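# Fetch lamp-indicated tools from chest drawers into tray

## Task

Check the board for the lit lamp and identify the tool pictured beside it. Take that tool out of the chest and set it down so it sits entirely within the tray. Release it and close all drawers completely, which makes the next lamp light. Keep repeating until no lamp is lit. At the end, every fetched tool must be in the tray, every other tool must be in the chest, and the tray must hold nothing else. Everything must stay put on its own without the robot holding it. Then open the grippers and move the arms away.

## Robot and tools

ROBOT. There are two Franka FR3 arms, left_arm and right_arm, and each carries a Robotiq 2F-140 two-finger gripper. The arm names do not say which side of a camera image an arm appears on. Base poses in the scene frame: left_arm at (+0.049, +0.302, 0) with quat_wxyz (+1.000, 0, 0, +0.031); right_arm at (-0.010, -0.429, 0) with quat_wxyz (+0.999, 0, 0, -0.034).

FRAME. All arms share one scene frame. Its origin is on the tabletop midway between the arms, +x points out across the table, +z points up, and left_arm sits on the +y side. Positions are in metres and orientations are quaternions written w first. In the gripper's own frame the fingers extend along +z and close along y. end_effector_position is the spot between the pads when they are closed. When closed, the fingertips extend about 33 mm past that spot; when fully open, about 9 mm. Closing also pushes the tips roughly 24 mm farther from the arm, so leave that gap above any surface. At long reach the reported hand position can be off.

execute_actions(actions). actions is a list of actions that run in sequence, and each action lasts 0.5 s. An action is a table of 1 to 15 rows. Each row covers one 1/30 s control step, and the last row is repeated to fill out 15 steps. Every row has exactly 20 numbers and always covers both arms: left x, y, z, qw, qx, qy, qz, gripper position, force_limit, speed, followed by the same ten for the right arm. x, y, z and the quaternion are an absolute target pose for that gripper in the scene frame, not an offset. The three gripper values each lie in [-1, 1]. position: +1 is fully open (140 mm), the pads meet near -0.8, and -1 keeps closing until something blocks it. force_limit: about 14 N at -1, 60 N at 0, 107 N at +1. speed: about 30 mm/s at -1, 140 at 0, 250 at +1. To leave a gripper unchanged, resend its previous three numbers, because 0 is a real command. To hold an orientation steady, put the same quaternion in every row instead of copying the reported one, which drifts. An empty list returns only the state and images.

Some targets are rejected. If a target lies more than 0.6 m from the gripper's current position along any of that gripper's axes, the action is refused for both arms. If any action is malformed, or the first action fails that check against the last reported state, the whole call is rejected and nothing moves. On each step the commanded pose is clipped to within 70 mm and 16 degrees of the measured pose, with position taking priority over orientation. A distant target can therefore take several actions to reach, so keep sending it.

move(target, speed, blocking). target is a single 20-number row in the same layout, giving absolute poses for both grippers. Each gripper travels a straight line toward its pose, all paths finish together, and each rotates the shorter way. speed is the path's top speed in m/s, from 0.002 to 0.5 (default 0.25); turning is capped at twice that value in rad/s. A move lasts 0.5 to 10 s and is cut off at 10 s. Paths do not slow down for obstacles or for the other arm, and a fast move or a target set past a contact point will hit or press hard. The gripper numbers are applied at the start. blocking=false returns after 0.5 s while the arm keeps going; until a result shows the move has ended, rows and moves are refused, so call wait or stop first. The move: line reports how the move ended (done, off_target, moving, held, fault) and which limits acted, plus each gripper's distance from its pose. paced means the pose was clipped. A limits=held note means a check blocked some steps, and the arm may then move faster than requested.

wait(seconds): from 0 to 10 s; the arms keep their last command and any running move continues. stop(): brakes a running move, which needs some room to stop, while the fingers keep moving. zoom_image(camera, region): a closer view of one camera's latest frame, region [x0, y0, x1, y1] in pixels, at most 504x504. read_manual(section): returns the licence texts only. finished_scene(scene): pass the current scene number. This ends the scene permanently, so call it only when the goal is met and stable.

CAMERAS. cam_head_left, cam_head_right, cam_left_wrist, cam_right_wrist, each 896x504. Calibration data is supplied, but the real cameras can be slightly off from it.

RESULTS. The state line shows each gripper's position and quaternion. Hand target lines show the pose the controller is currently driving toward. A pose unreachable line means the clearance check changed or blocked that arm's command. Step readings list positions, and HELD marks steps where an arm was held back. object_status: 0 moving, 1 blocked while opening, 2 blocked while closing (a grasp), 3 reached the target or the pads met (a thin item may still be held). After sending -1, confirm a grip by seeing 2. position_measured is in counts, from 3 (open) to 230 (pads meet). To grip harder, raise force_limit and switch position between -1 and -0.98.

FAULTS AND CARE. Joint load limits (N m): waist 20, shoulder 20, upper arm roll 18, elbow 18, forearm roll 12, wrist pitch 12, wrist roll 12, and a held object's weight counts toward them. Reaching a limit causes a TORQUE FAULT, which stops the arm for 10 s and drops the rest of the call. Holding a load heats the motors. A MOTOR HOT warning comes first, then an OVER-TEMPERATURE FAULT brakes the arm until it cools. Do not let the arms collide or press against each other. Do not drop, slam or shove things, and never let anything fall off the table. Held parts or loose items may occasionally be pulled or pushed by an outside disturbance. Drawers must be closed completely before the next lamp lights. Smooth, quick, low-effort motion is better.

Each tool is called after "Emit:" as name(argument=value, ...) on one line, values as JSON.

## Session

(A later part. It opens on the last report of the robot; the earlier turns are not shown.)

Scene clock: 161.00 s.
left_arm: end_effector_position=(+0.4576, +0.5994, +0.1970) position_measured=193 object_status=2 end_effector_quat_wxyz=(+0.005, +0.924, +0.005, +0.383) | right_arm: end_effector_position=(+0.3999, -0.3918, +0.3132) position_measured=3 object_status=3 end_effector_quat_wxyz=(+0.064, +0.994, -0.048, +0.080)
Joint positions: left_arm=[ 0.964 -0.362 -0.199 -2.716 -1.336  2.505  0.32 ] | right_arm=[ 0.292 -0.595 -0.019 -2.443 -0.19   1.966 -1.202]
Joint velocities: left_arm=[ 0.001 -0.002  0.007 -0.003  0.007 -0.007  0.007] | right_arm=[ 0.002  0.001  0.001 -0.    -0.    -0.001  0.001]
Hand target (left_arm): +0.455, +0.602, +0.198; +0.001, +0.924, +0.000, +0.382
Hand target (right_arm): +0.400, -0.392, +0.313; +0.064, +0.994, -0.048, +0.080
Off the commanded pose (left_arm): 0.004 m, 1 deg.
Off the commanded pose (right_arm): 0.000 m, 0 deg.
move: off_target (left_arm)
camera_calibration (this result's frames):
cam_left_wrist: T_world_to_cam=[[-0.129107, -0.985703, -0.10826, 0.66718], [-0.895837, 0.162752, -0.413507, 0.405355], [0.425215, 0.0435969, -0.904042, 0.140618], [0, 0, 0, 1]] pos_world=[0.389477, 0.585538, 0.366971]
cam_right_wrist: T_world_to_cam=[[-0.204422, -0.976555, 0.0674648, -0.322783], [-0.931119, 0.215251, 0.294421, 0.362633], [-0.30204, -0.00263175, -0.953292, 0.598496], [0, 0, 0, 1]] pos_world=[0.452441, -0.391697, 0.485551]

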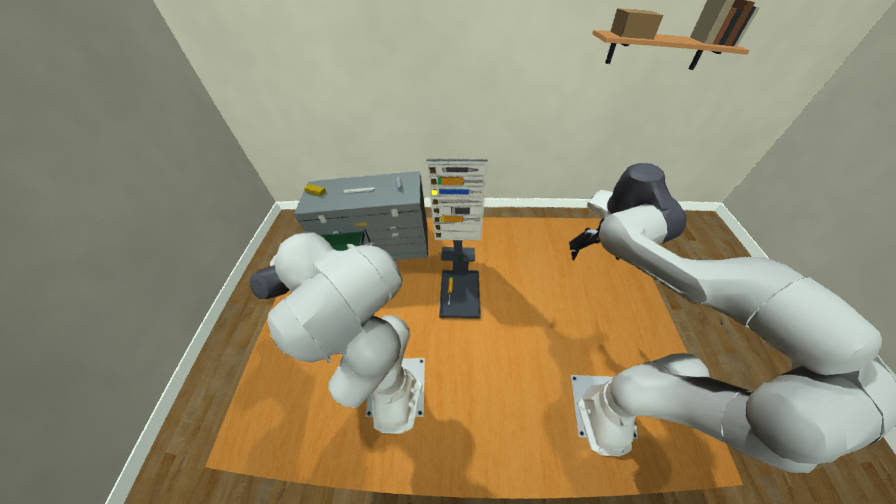

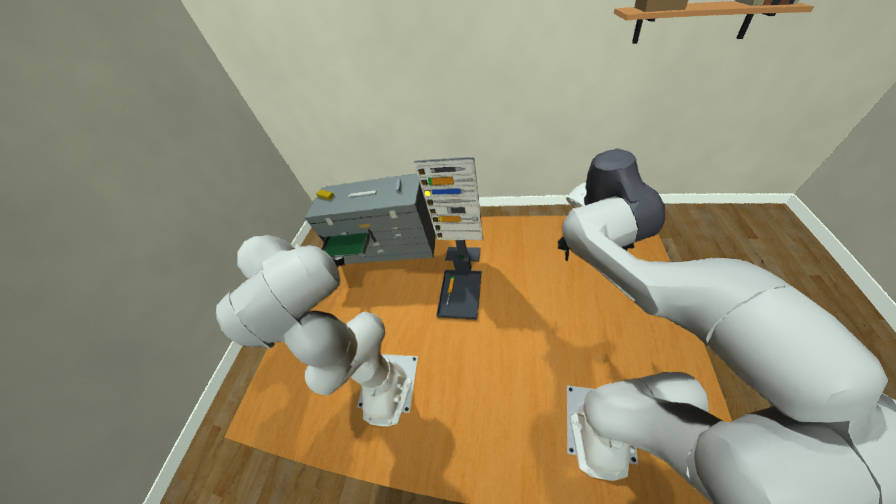

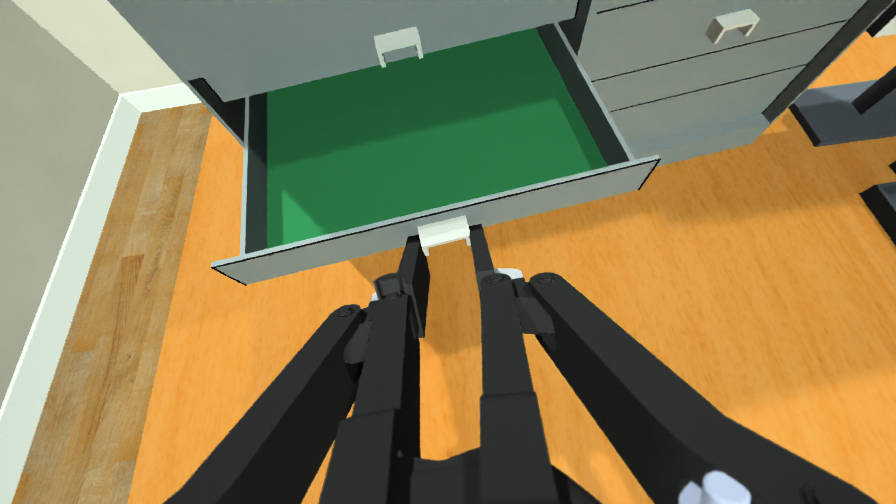

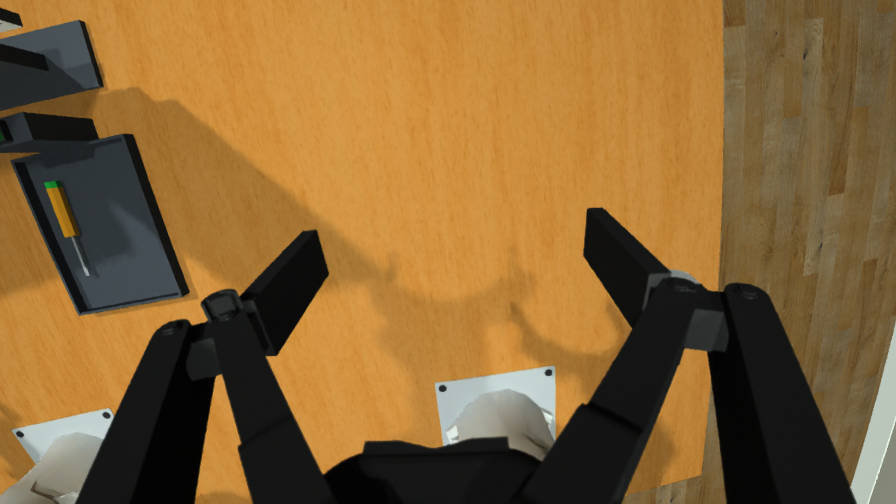

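Empty. Next lowest.

Emit:
move(target=[0.588,0.609,0.199,0,0.924,0,0.383,-1,0,0,0.4,-0.392,0.313,0.064,0.994,-0.048,0.08,1,0,0], speed=0.1)

Emit:
move(target=[0.588,0.609,0.199,0,0.924,0,0.383,0,0,0,0.4,-0.392,0.313,0.064,0.994,-0.048,0.08,1,0,0])

Emit:
move(target=[0.586,0.609,0.171,0,0.924,0,0.383,0,0,0,0.4,-0.392,0.313,0.064,0.994,-0.048,0.08,1,0,0], speed=0.06)

Emit:
move(target=[0.586,0.609,0.171,0,0.924,0,0.383,-1,0,0,0.4,-0.392,0.313,0.064,0.994,-0.048,0.08,1,0,0])

Emit:
move(target=[0.455,0.601,0.171,0,0.924,0,0.383,-1,0,0,0.4,-0.392,0.313,0.064,0.994,-0.048,0.08,1,0,0], speed=0.1)

Scene clock: 162.90 s.
left_arm: end_effector_position=(+0.5835, +0.6108, +0.1984) position_measured=193 object_status=2 end_effector_quat_wxyz=(-0.000, +0.924, +0.004, +0.383) | right_arm: end_effector_position=(+0.3999, -0.3918, +0.3132) position_measured=3 object_status=3 end_effector_quat_wxyz=(+0.064, +0.994, -0.048, +0.080)
Joint positions: left_arm=[ 0.89  -0.061 -0.348 -2.42  -1.393  2.707  0.236] | right_arm=[ 0.292 -0.595 -0.019 -2.443 -0.19   1.966 -1.202]
Joint velocities: left_arm=[ 0.002  0.001 -0.005 -0.     0.009  0.009 -0.025] | right_arm=[ 0.001 -0.001 -0.     0.002  0.    -0.001 -0.001]
Hand target (left_arm): +0.588, +0.608, +0.200; -0.001, +0.923, -0.000, +0.384
Hand target (right_arm): +0.400, -0.392, +0.313; +0.064, +0.994, -0.048, +0.080
Off the commanded pose (left_arm): 0.005 m, 1 deg.
Off the commanded pose (right_arm): 0.000 m, 0 deg.
move: off_target (left_arm)
camera_calibration (this result's frames):
cam_left_wrist: T_world_to_cam=[[-0.126444, -0.98472, -0.119744, 0.694991], [-0.895661, 0.165219, -0.412909, 0.515143], [0.426384, 0.0550401, -0.902866, 0.0799021], [0, 0, 0, 1]] pos_world=[0.515202, 0.594863, 0.368069]
cam_right_wrist: T_world_to_cam=[[-0.204422, -0.976555, 0.0674649, -0.322783], [-0.93112, 0.21525, 0.294421, 0.362633], [-0.30204, -0.00263191, -0.953292, 0.598496], [0, 0, 0, 1]] pos_world=[0.452441, -0.391697, 0.485551]

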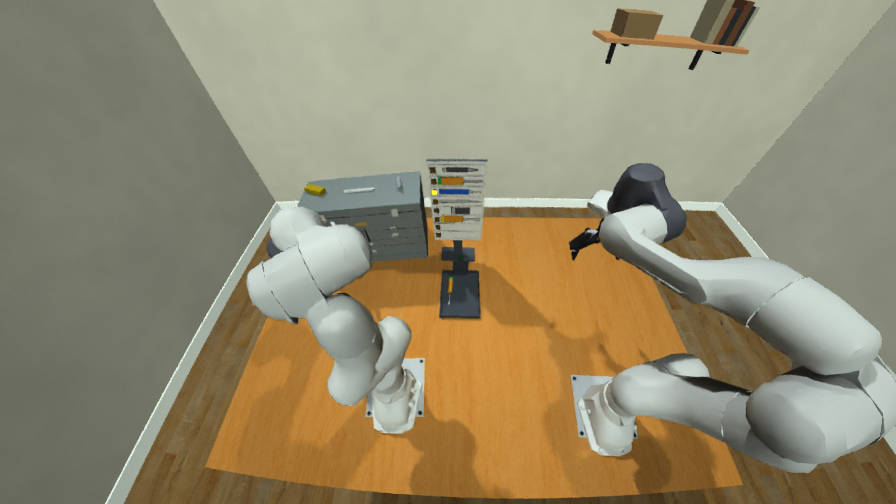

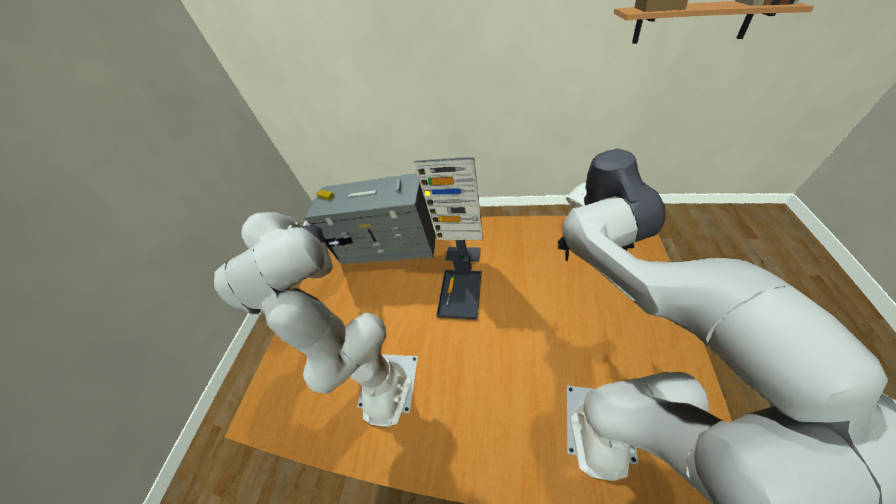

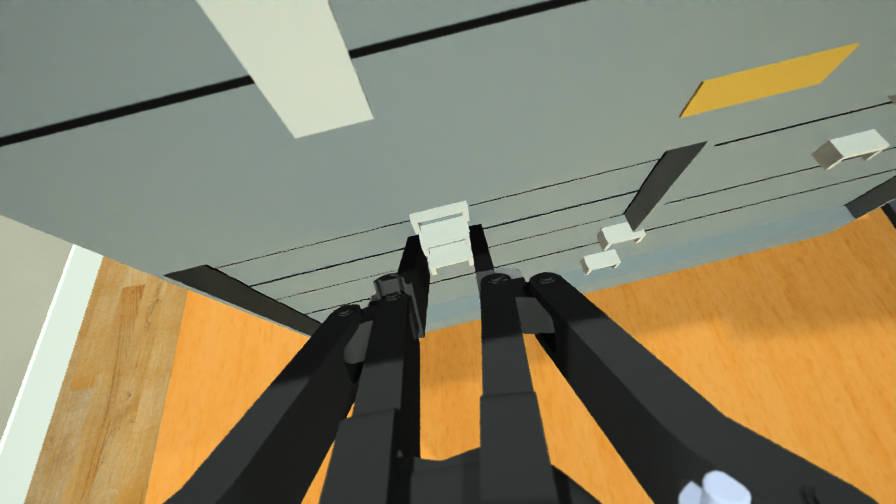

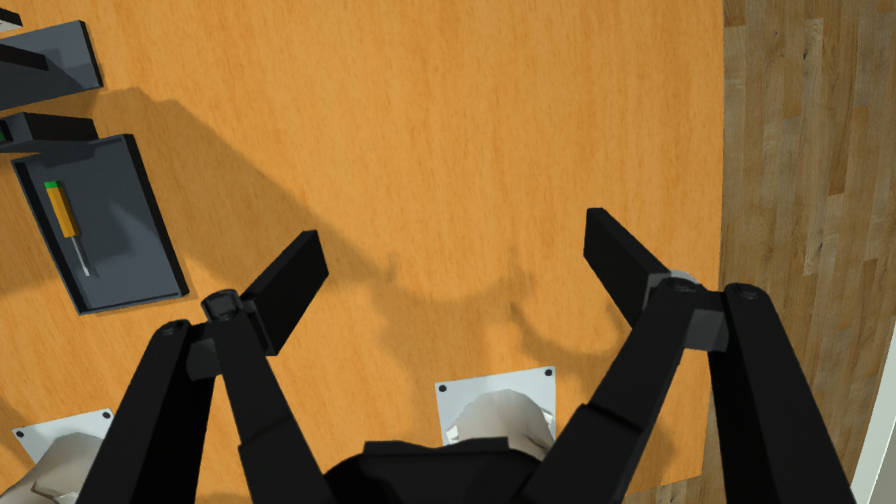

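Scene clock: 163.60 s.
left_arm: end_effector_position=(+0.5844, +0.6111, +0.1980) position_measured=129 object_status=3 end_effector_quat_wxyz=(-0.000, +0.924, +0.003, +0.383) | right_arm: end_effector_position=(+0.3999, -0.3918, +0.3132) position_measured=3 object_status=3 end_effector_quat_wxyz=(+0.064, +0.994, -0.048, +0.080)
Joint positions: left_arm=[ 0.89  -0.058 -0.348 -2.417 -1.389  2.708  0.235] | right_arm=[ 0.292 -0.595 -0.019 -2.443 -0.19   1.966 -1.202]
Joint velocities: left_arm=[-0.002  0.001 -0.001  0.002  0.002  0.001 -0.   ] | right_arm=[ 0.001 -0.001 -0.    -0.001  0.     0.     0.001]
Hand target (left_arm): +0.588, +0.609, +0.199; -0.000, +0.924, -0.000, +0.383
Hand target (right_arm): +0.400, -0.392, +0.313; +0.064, +0.994, -0.048, +0.080
Off the commanded pose (left_arm): 0.004 m, 0 deg.
Off the commanded pose (right_arm): 0.000 m, 0 deg.
move: off_target (left_arm)
camera_calibration (this result's frames):
cam_left_wrist: T_world_to_cam=[[-0.129089, -0.984299, -0.120384, 0.696727], [-0.895631, 0.167839, -0.411916, 0.513954], [0.425654, 0.0546456, -0.903235, 0.079921], [0, 0, 0, 1]] pos_world=[0.516234, 0.595159, 0.367768]
cam_right_wrist: T_world_to_cam=[[-0.204422, -0.976555, 0.0674649, -0.322783], [-0.931119, 0.215251, 0.294421, 0.362633], [-0.30204, -0.00263184, -0.953292, 0.598496], [0, 0, 0, 1]] pos_world=[0.452441, -0.391697, 0.485551]

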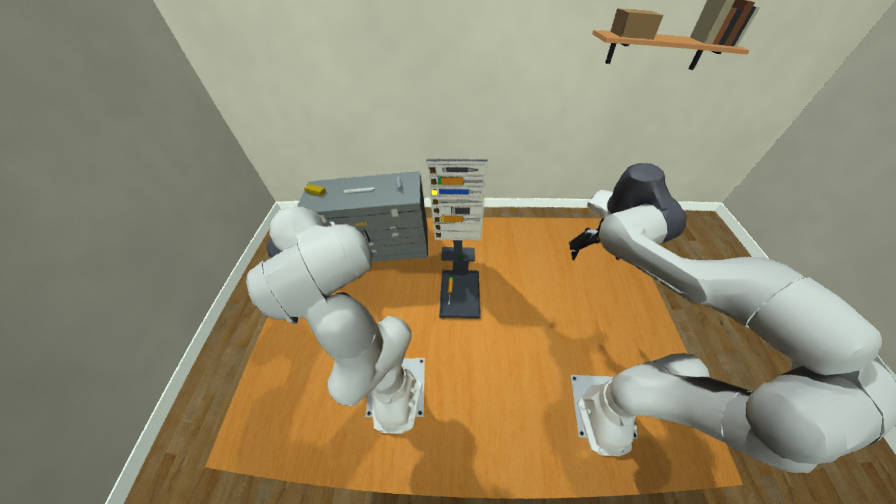

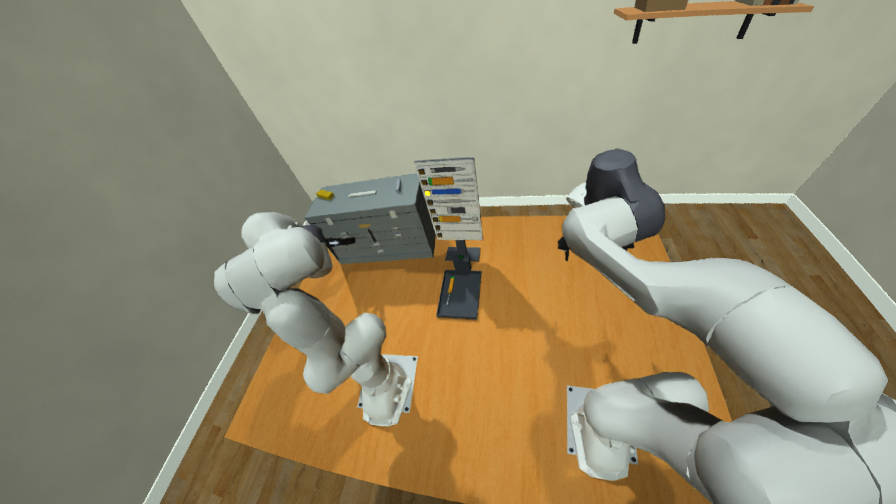

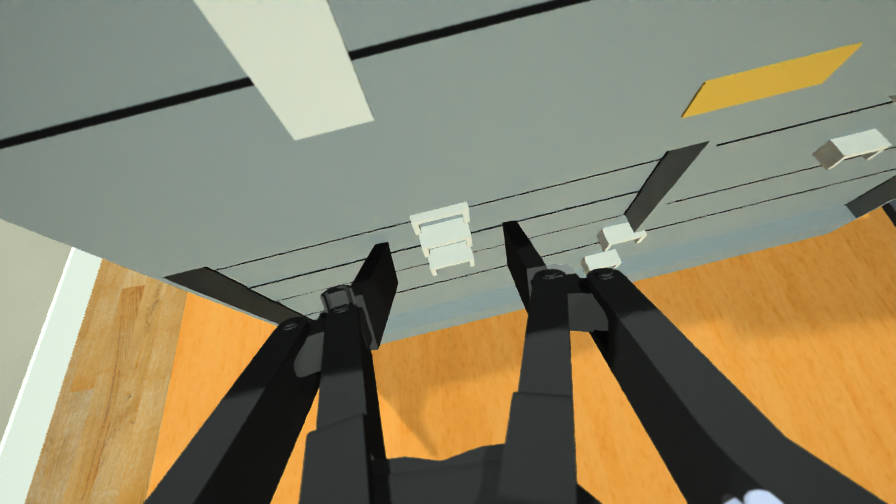

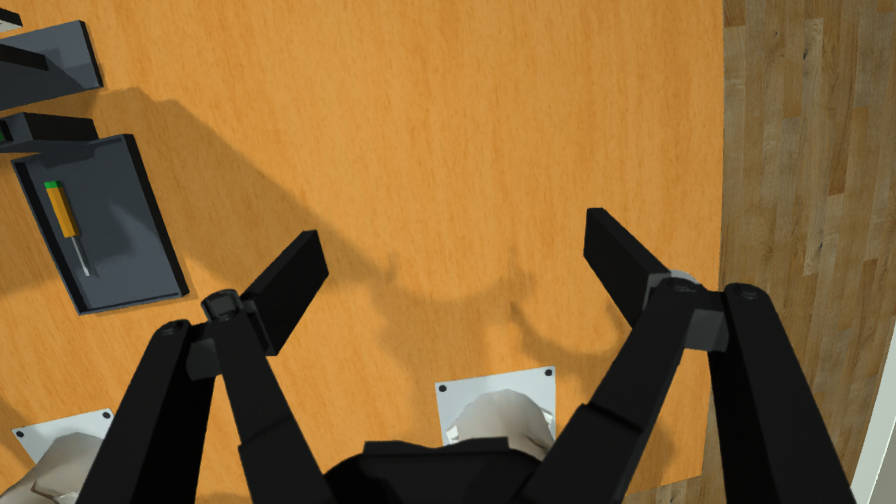

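Scene clock: 164.53 s.
left_arm: end_effector_position=(+0.5838, +0.6098, +0.1700) position_measured=129 object_status=3 end_effector_quat_wxyz=(+0.005, +0.925, +0.008, +0.381) | right_arm: end_effector_position=(+0.3999, -0.3918, +0.3132) position_measured=3 object_status=3 end_effector_quat_wxyz=(+0.064, +0.994, -0.048, +0.080)
Joint positions: left_arm=[ 0.887  0.003 -0.352 -2.41  -1.472  2.732  0.324] | right_arm=[ 0.292 -0.595 -0.019 -2.443 -0.19   1.966 -1.202]
Joint velocities: left_arm=[-0.     0.004 -0.001 -0.    -0.014  0.002  0.048] | right_arm=[ 0.001  0.001 -0.    -0.002 -0.001  0.     0.001]
Hand target (left_arm): +0.586, +0.609, +0.171; +0.000, +0.924, -0.000, +0.382
Hand target (right_arm): +0.400, -0.392, +0.313; +0.064, +0.994, -0.048, +0.080
Off the commanded pose (left_arm): 0.003 m, 1 deg.
Off the commanded pose (right_arm): 0.000 m, 0 deg.
move: done
camera_calibration (this result's frames):
cam_left_wrist: T_world_to_cam=[[-0.123708, -0.986573, -0.106635, 0.687966], [-0.898491, 0.156975, -0.409966, 0.51004], [0.421201, 0.045094, -0.905846, 0.0638281], [0, 0, 0, 1]] pos_world=[0.516489, 0.595787, 0.340279]
cam_right_wrist: T_world_to_cam=[[-0.204422, -0.976555, 0.0674649, -0.322783], [-0.931119, 0.215251, 0.294421, 0.362633], [-0.30204, -0.00263176, -0.953292, 0.598496], [0, 0, 0, 1]] pos_world=[0.452441, -0.391698, 0.485551]

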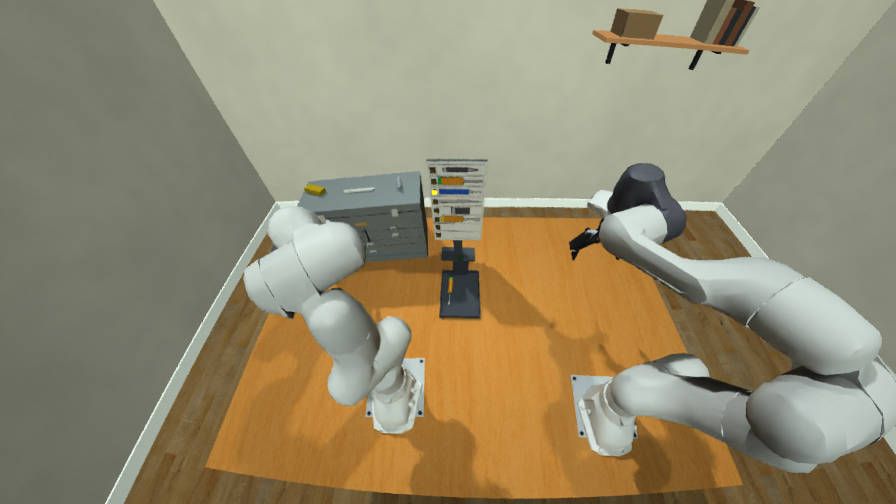

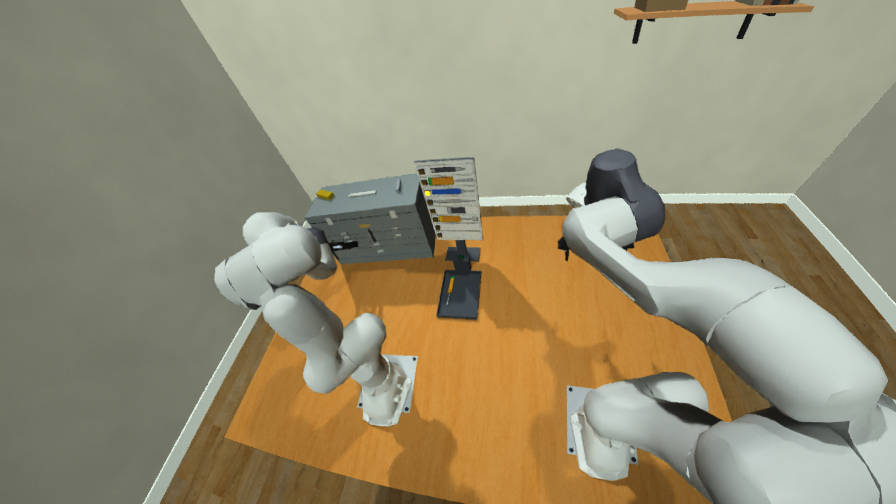

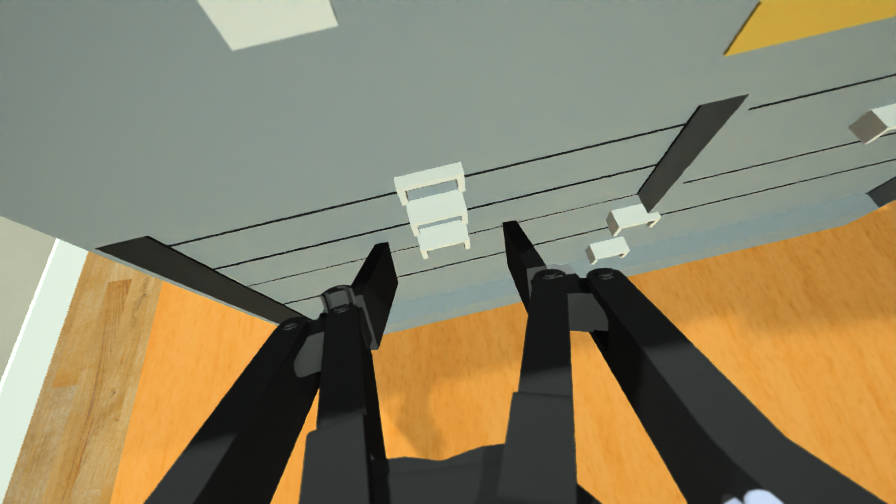

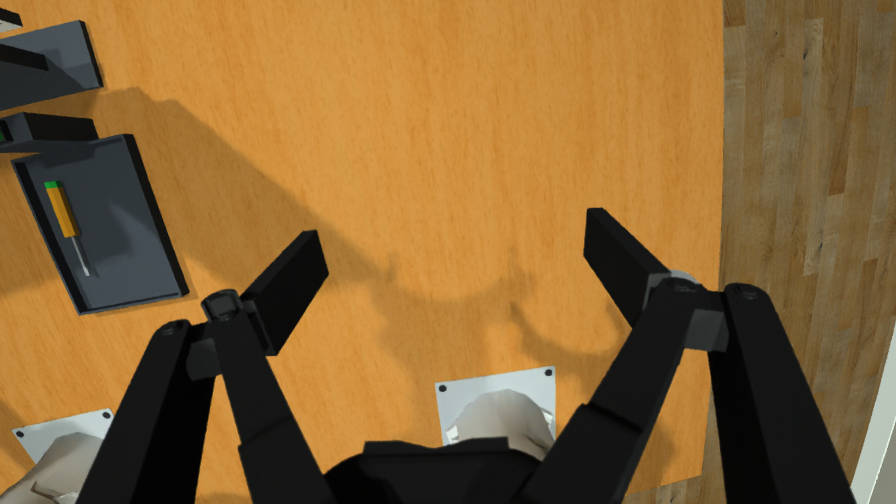

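Scene clock: 165.23 s.
left_arm: end_effector_position=(+0.5833, +0.6109, +0.1701) position_measured=193 object_status=2 end_effector_quat_wxyz=(+0.002, +0.924, +0.007, +0.381) | right_arm: end_effector_position=(+0.3999, -0.3918, +0.3132) position_measured=3 object_status=3 end_effector_quat_wxyz=(+0.064, +0.994, -0.048, +0.080)
Joint positions: left_arm=[ 0.887  0.003 -0.352 -2.41  -1.478  2.734  0.335] | right_arm=[ 0.292 -0.595 -0.019 -2.443 -0.19   1.966 -1.202]
Joint velocities: left_arm=[ 0.001 -0.001 -0.001 -0.    -0.005 -0.     0.011] | right_arm=[ 0.     0.001 -0.    -0.001  0.001  0.001 -0.001]
Hand target (left_arm): +0.586, +0.609, +0.171; +0.000, +0.924, +0.000, +0.383
Hand target (right_arm): +0.400, -0.392, +0.313; +0.064, +0.994, -0.048, +0.080
Off the commanded pose (left_arm): 0.003 m, 1 deg.
Off the commanded pose (right_arm): 0.000 m, 0 deg.
move: done
camera_calibration (this result's frames):
cam_left_wrist: T_world_to_cam=[[-0.124587, -0.98577, -0.11285, 0.690043], [-0.897808, 0.160421, -0.410128, 0.506965], [0.422396, 0.0502208, -0.905019, 0.0600958], [0, 0, 0, 1]] pos_world=[0.515743, 0.595878, 0.34018]
cam_right_wrist: T_world_to_cam=[[-0.204422, -0.976555, 0.0674648, -0.322783], [-0.931119, 0.215251, 0.294421, 0.362633], [-0.30204, -0.00263171, -0.953292, 0.598496], [0, 0, 0, 1]] pos_world=[0.452441, -0.391697, 0.485551]

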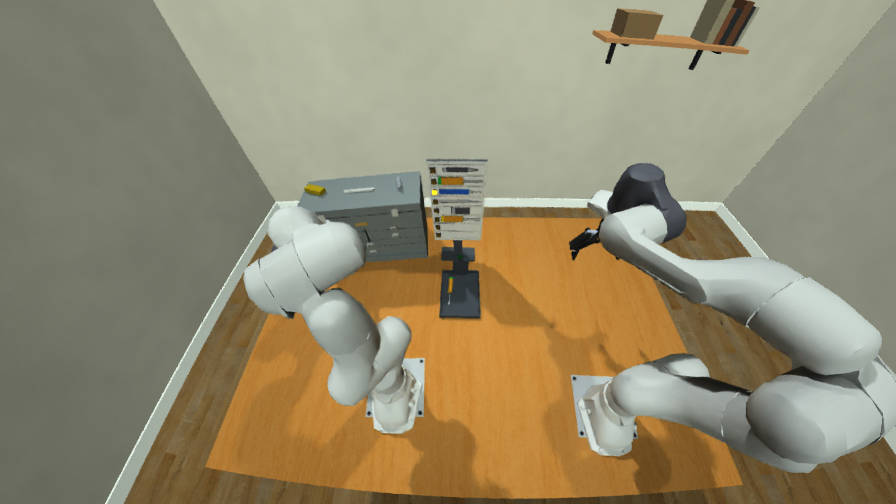

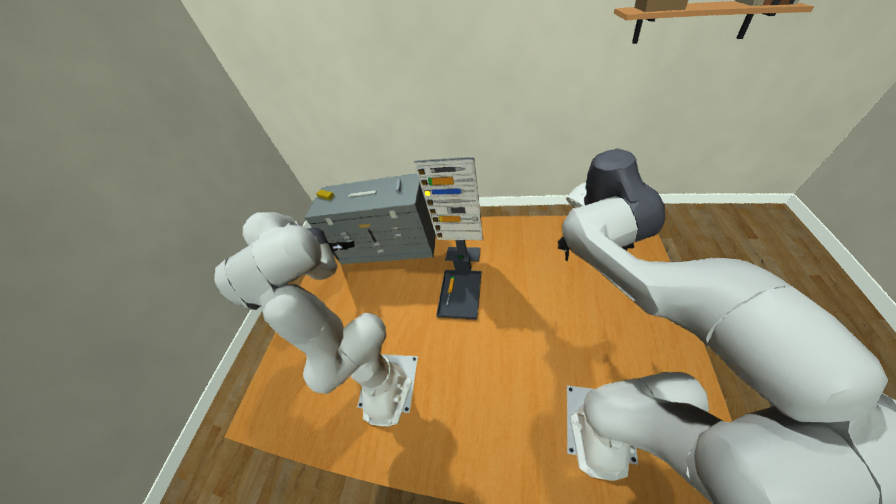

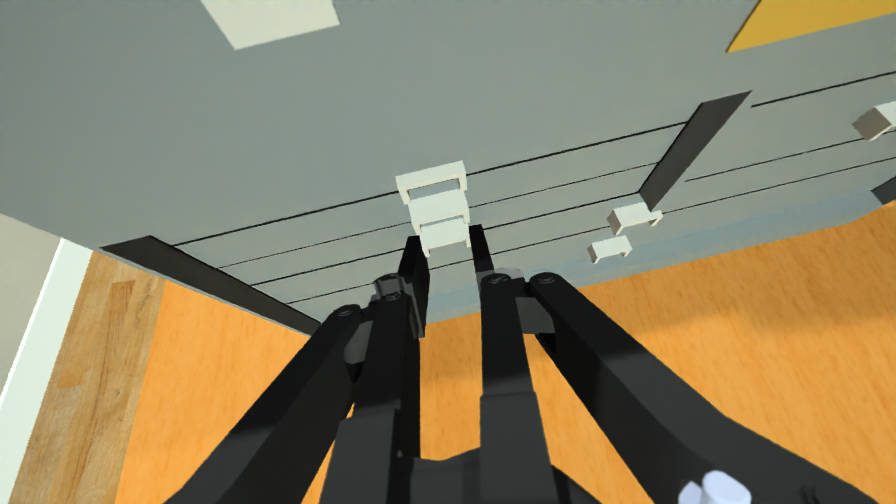

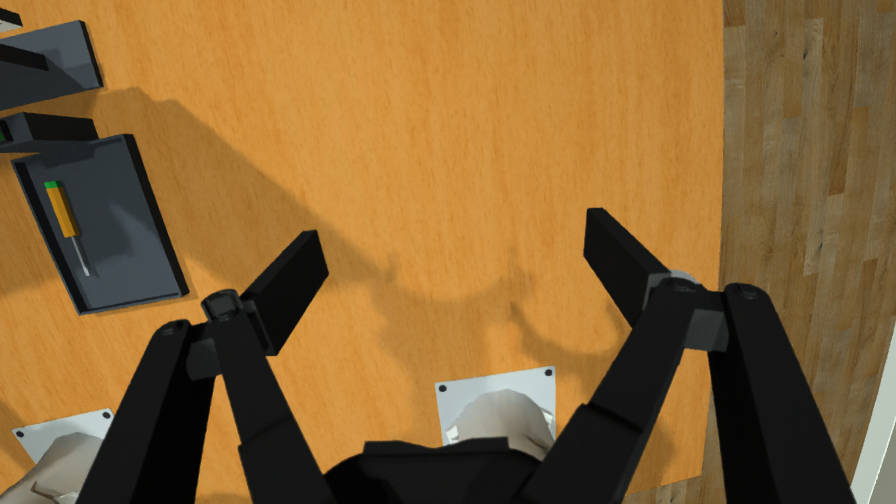

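Scene clock: 166.90 s.
left_arm: end_effector_position=(+0.4573, +0.5993, +0.1686) position_measured=193 object_status=2 end_effector_quat_wxyz=(+0.005, +0.924, +0.006, +0.382) | right_arm: end_effector_position=(+0.3999, -0.3918, +0.3132) position_measured=3 object_status=3 end_effector_quat_wxyz=(+0.064, +0.994, -0.048, +0.080)
Joint positions: left_arm=[ 0.968 -0.289 -0.214 -2.716 -1.434  2.535  0.434] | right_arm=[ 0.292 -0.595 -0.019 -2.443 -0.19   1.966 -1.202]
Joint velocities: left_arm=[-0.002 -0.001  0.008 -0.002  0.007 -0.008  0.009] | right_arm=[-0.     0.001  0.001 -0.001 -0.     0.    -0.   ]
Hand target (left_arm): +0.455, +0.602, +0.170; +0.001, +0.924, +0.000, +0.382
Hand target (right_arm): +0.400, -0.392, +0.313; +0.064, +0.994, -0.048, +0.080
Off the commanded pose (left_arm): 0.004 m, 1 deg.
Off the commanded pose (right_arm): 0.000 m, 0 deg.
move: off_target (left_arm)
camera_calibration (this result's frames):
cam_left_wrist: T_world_to_cam=[[-0.128422, -0.98585, -0.107738, 0.663719], [-0.896314, 0.161873, -0.412819, 0.393979], [0.424417, 0.0435522, -0.904419, 0.115551], [0, 0, 0, 1]] pos_world=[0.389323, 0.585521, 0.338656]
cam_right_wrist: T_world_to_cam=[[-0.204422, -0.976555, 0.0674648, -0.322783], [-0.931119, 0.215251, 0.294421, 0.362633], [-0.30204, -0.0026317, -0.953292, 0.598496], [0, 0, 0, 1]] pos_world=[0.452441, -0.391698, 0.485551]

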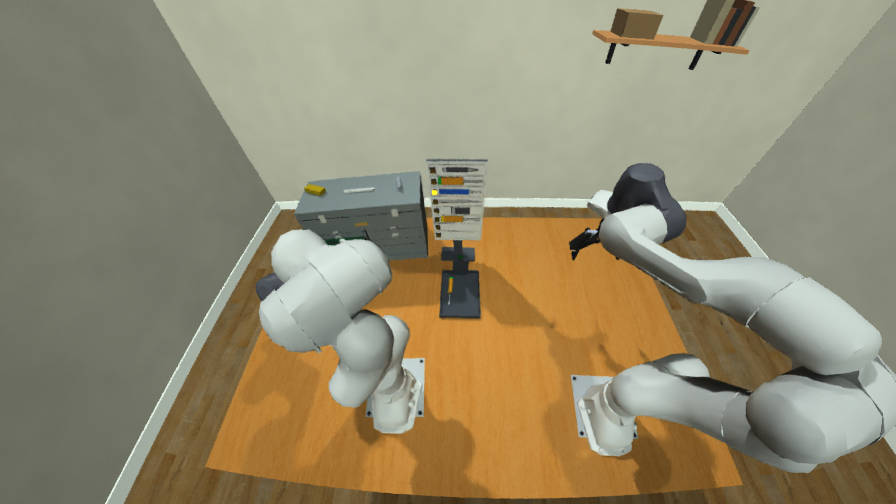

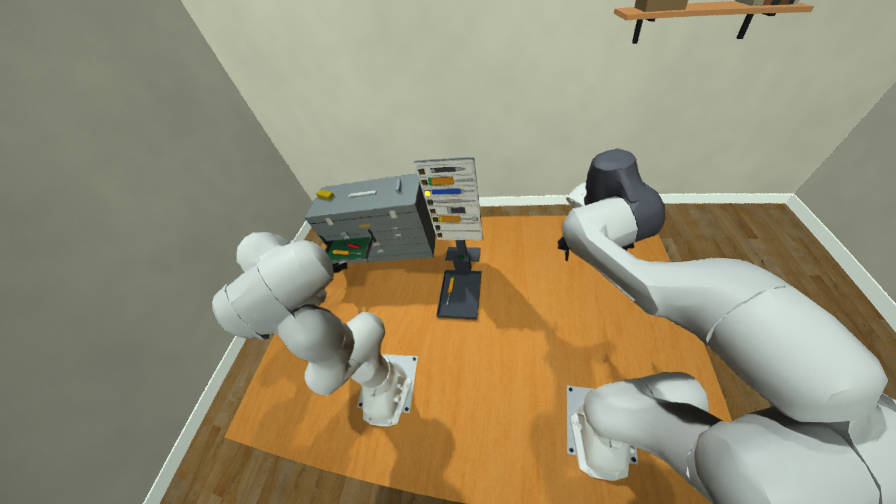

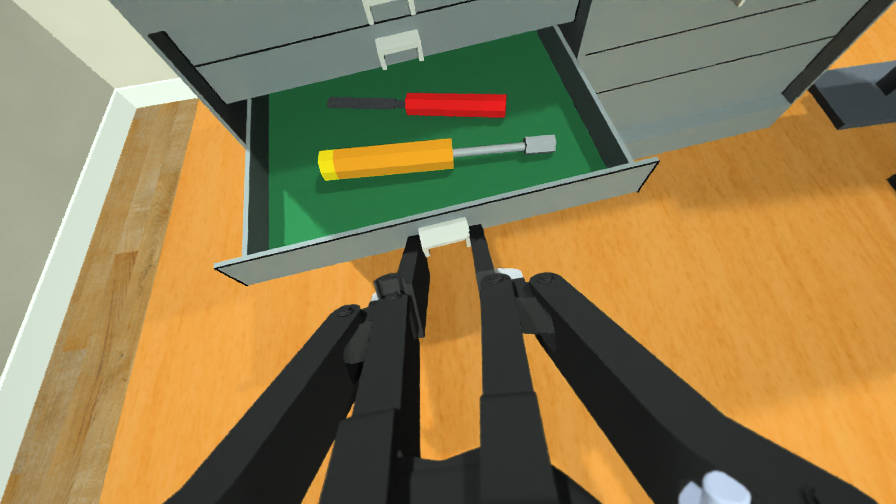

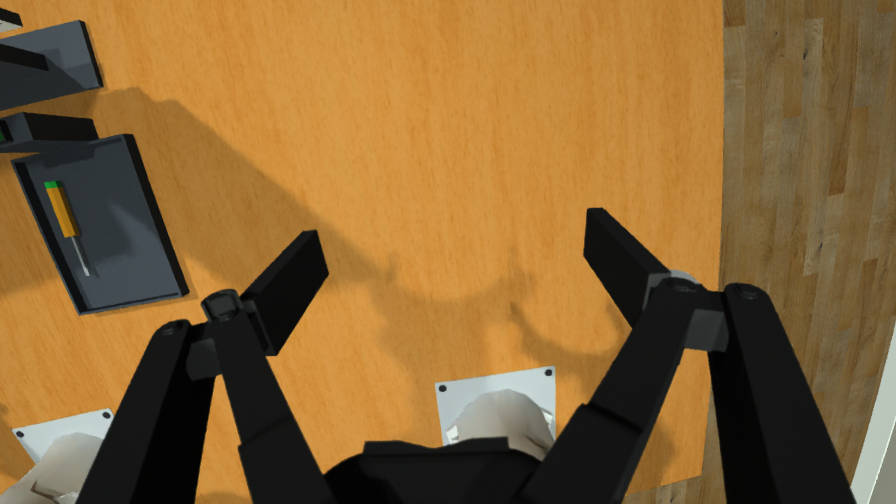

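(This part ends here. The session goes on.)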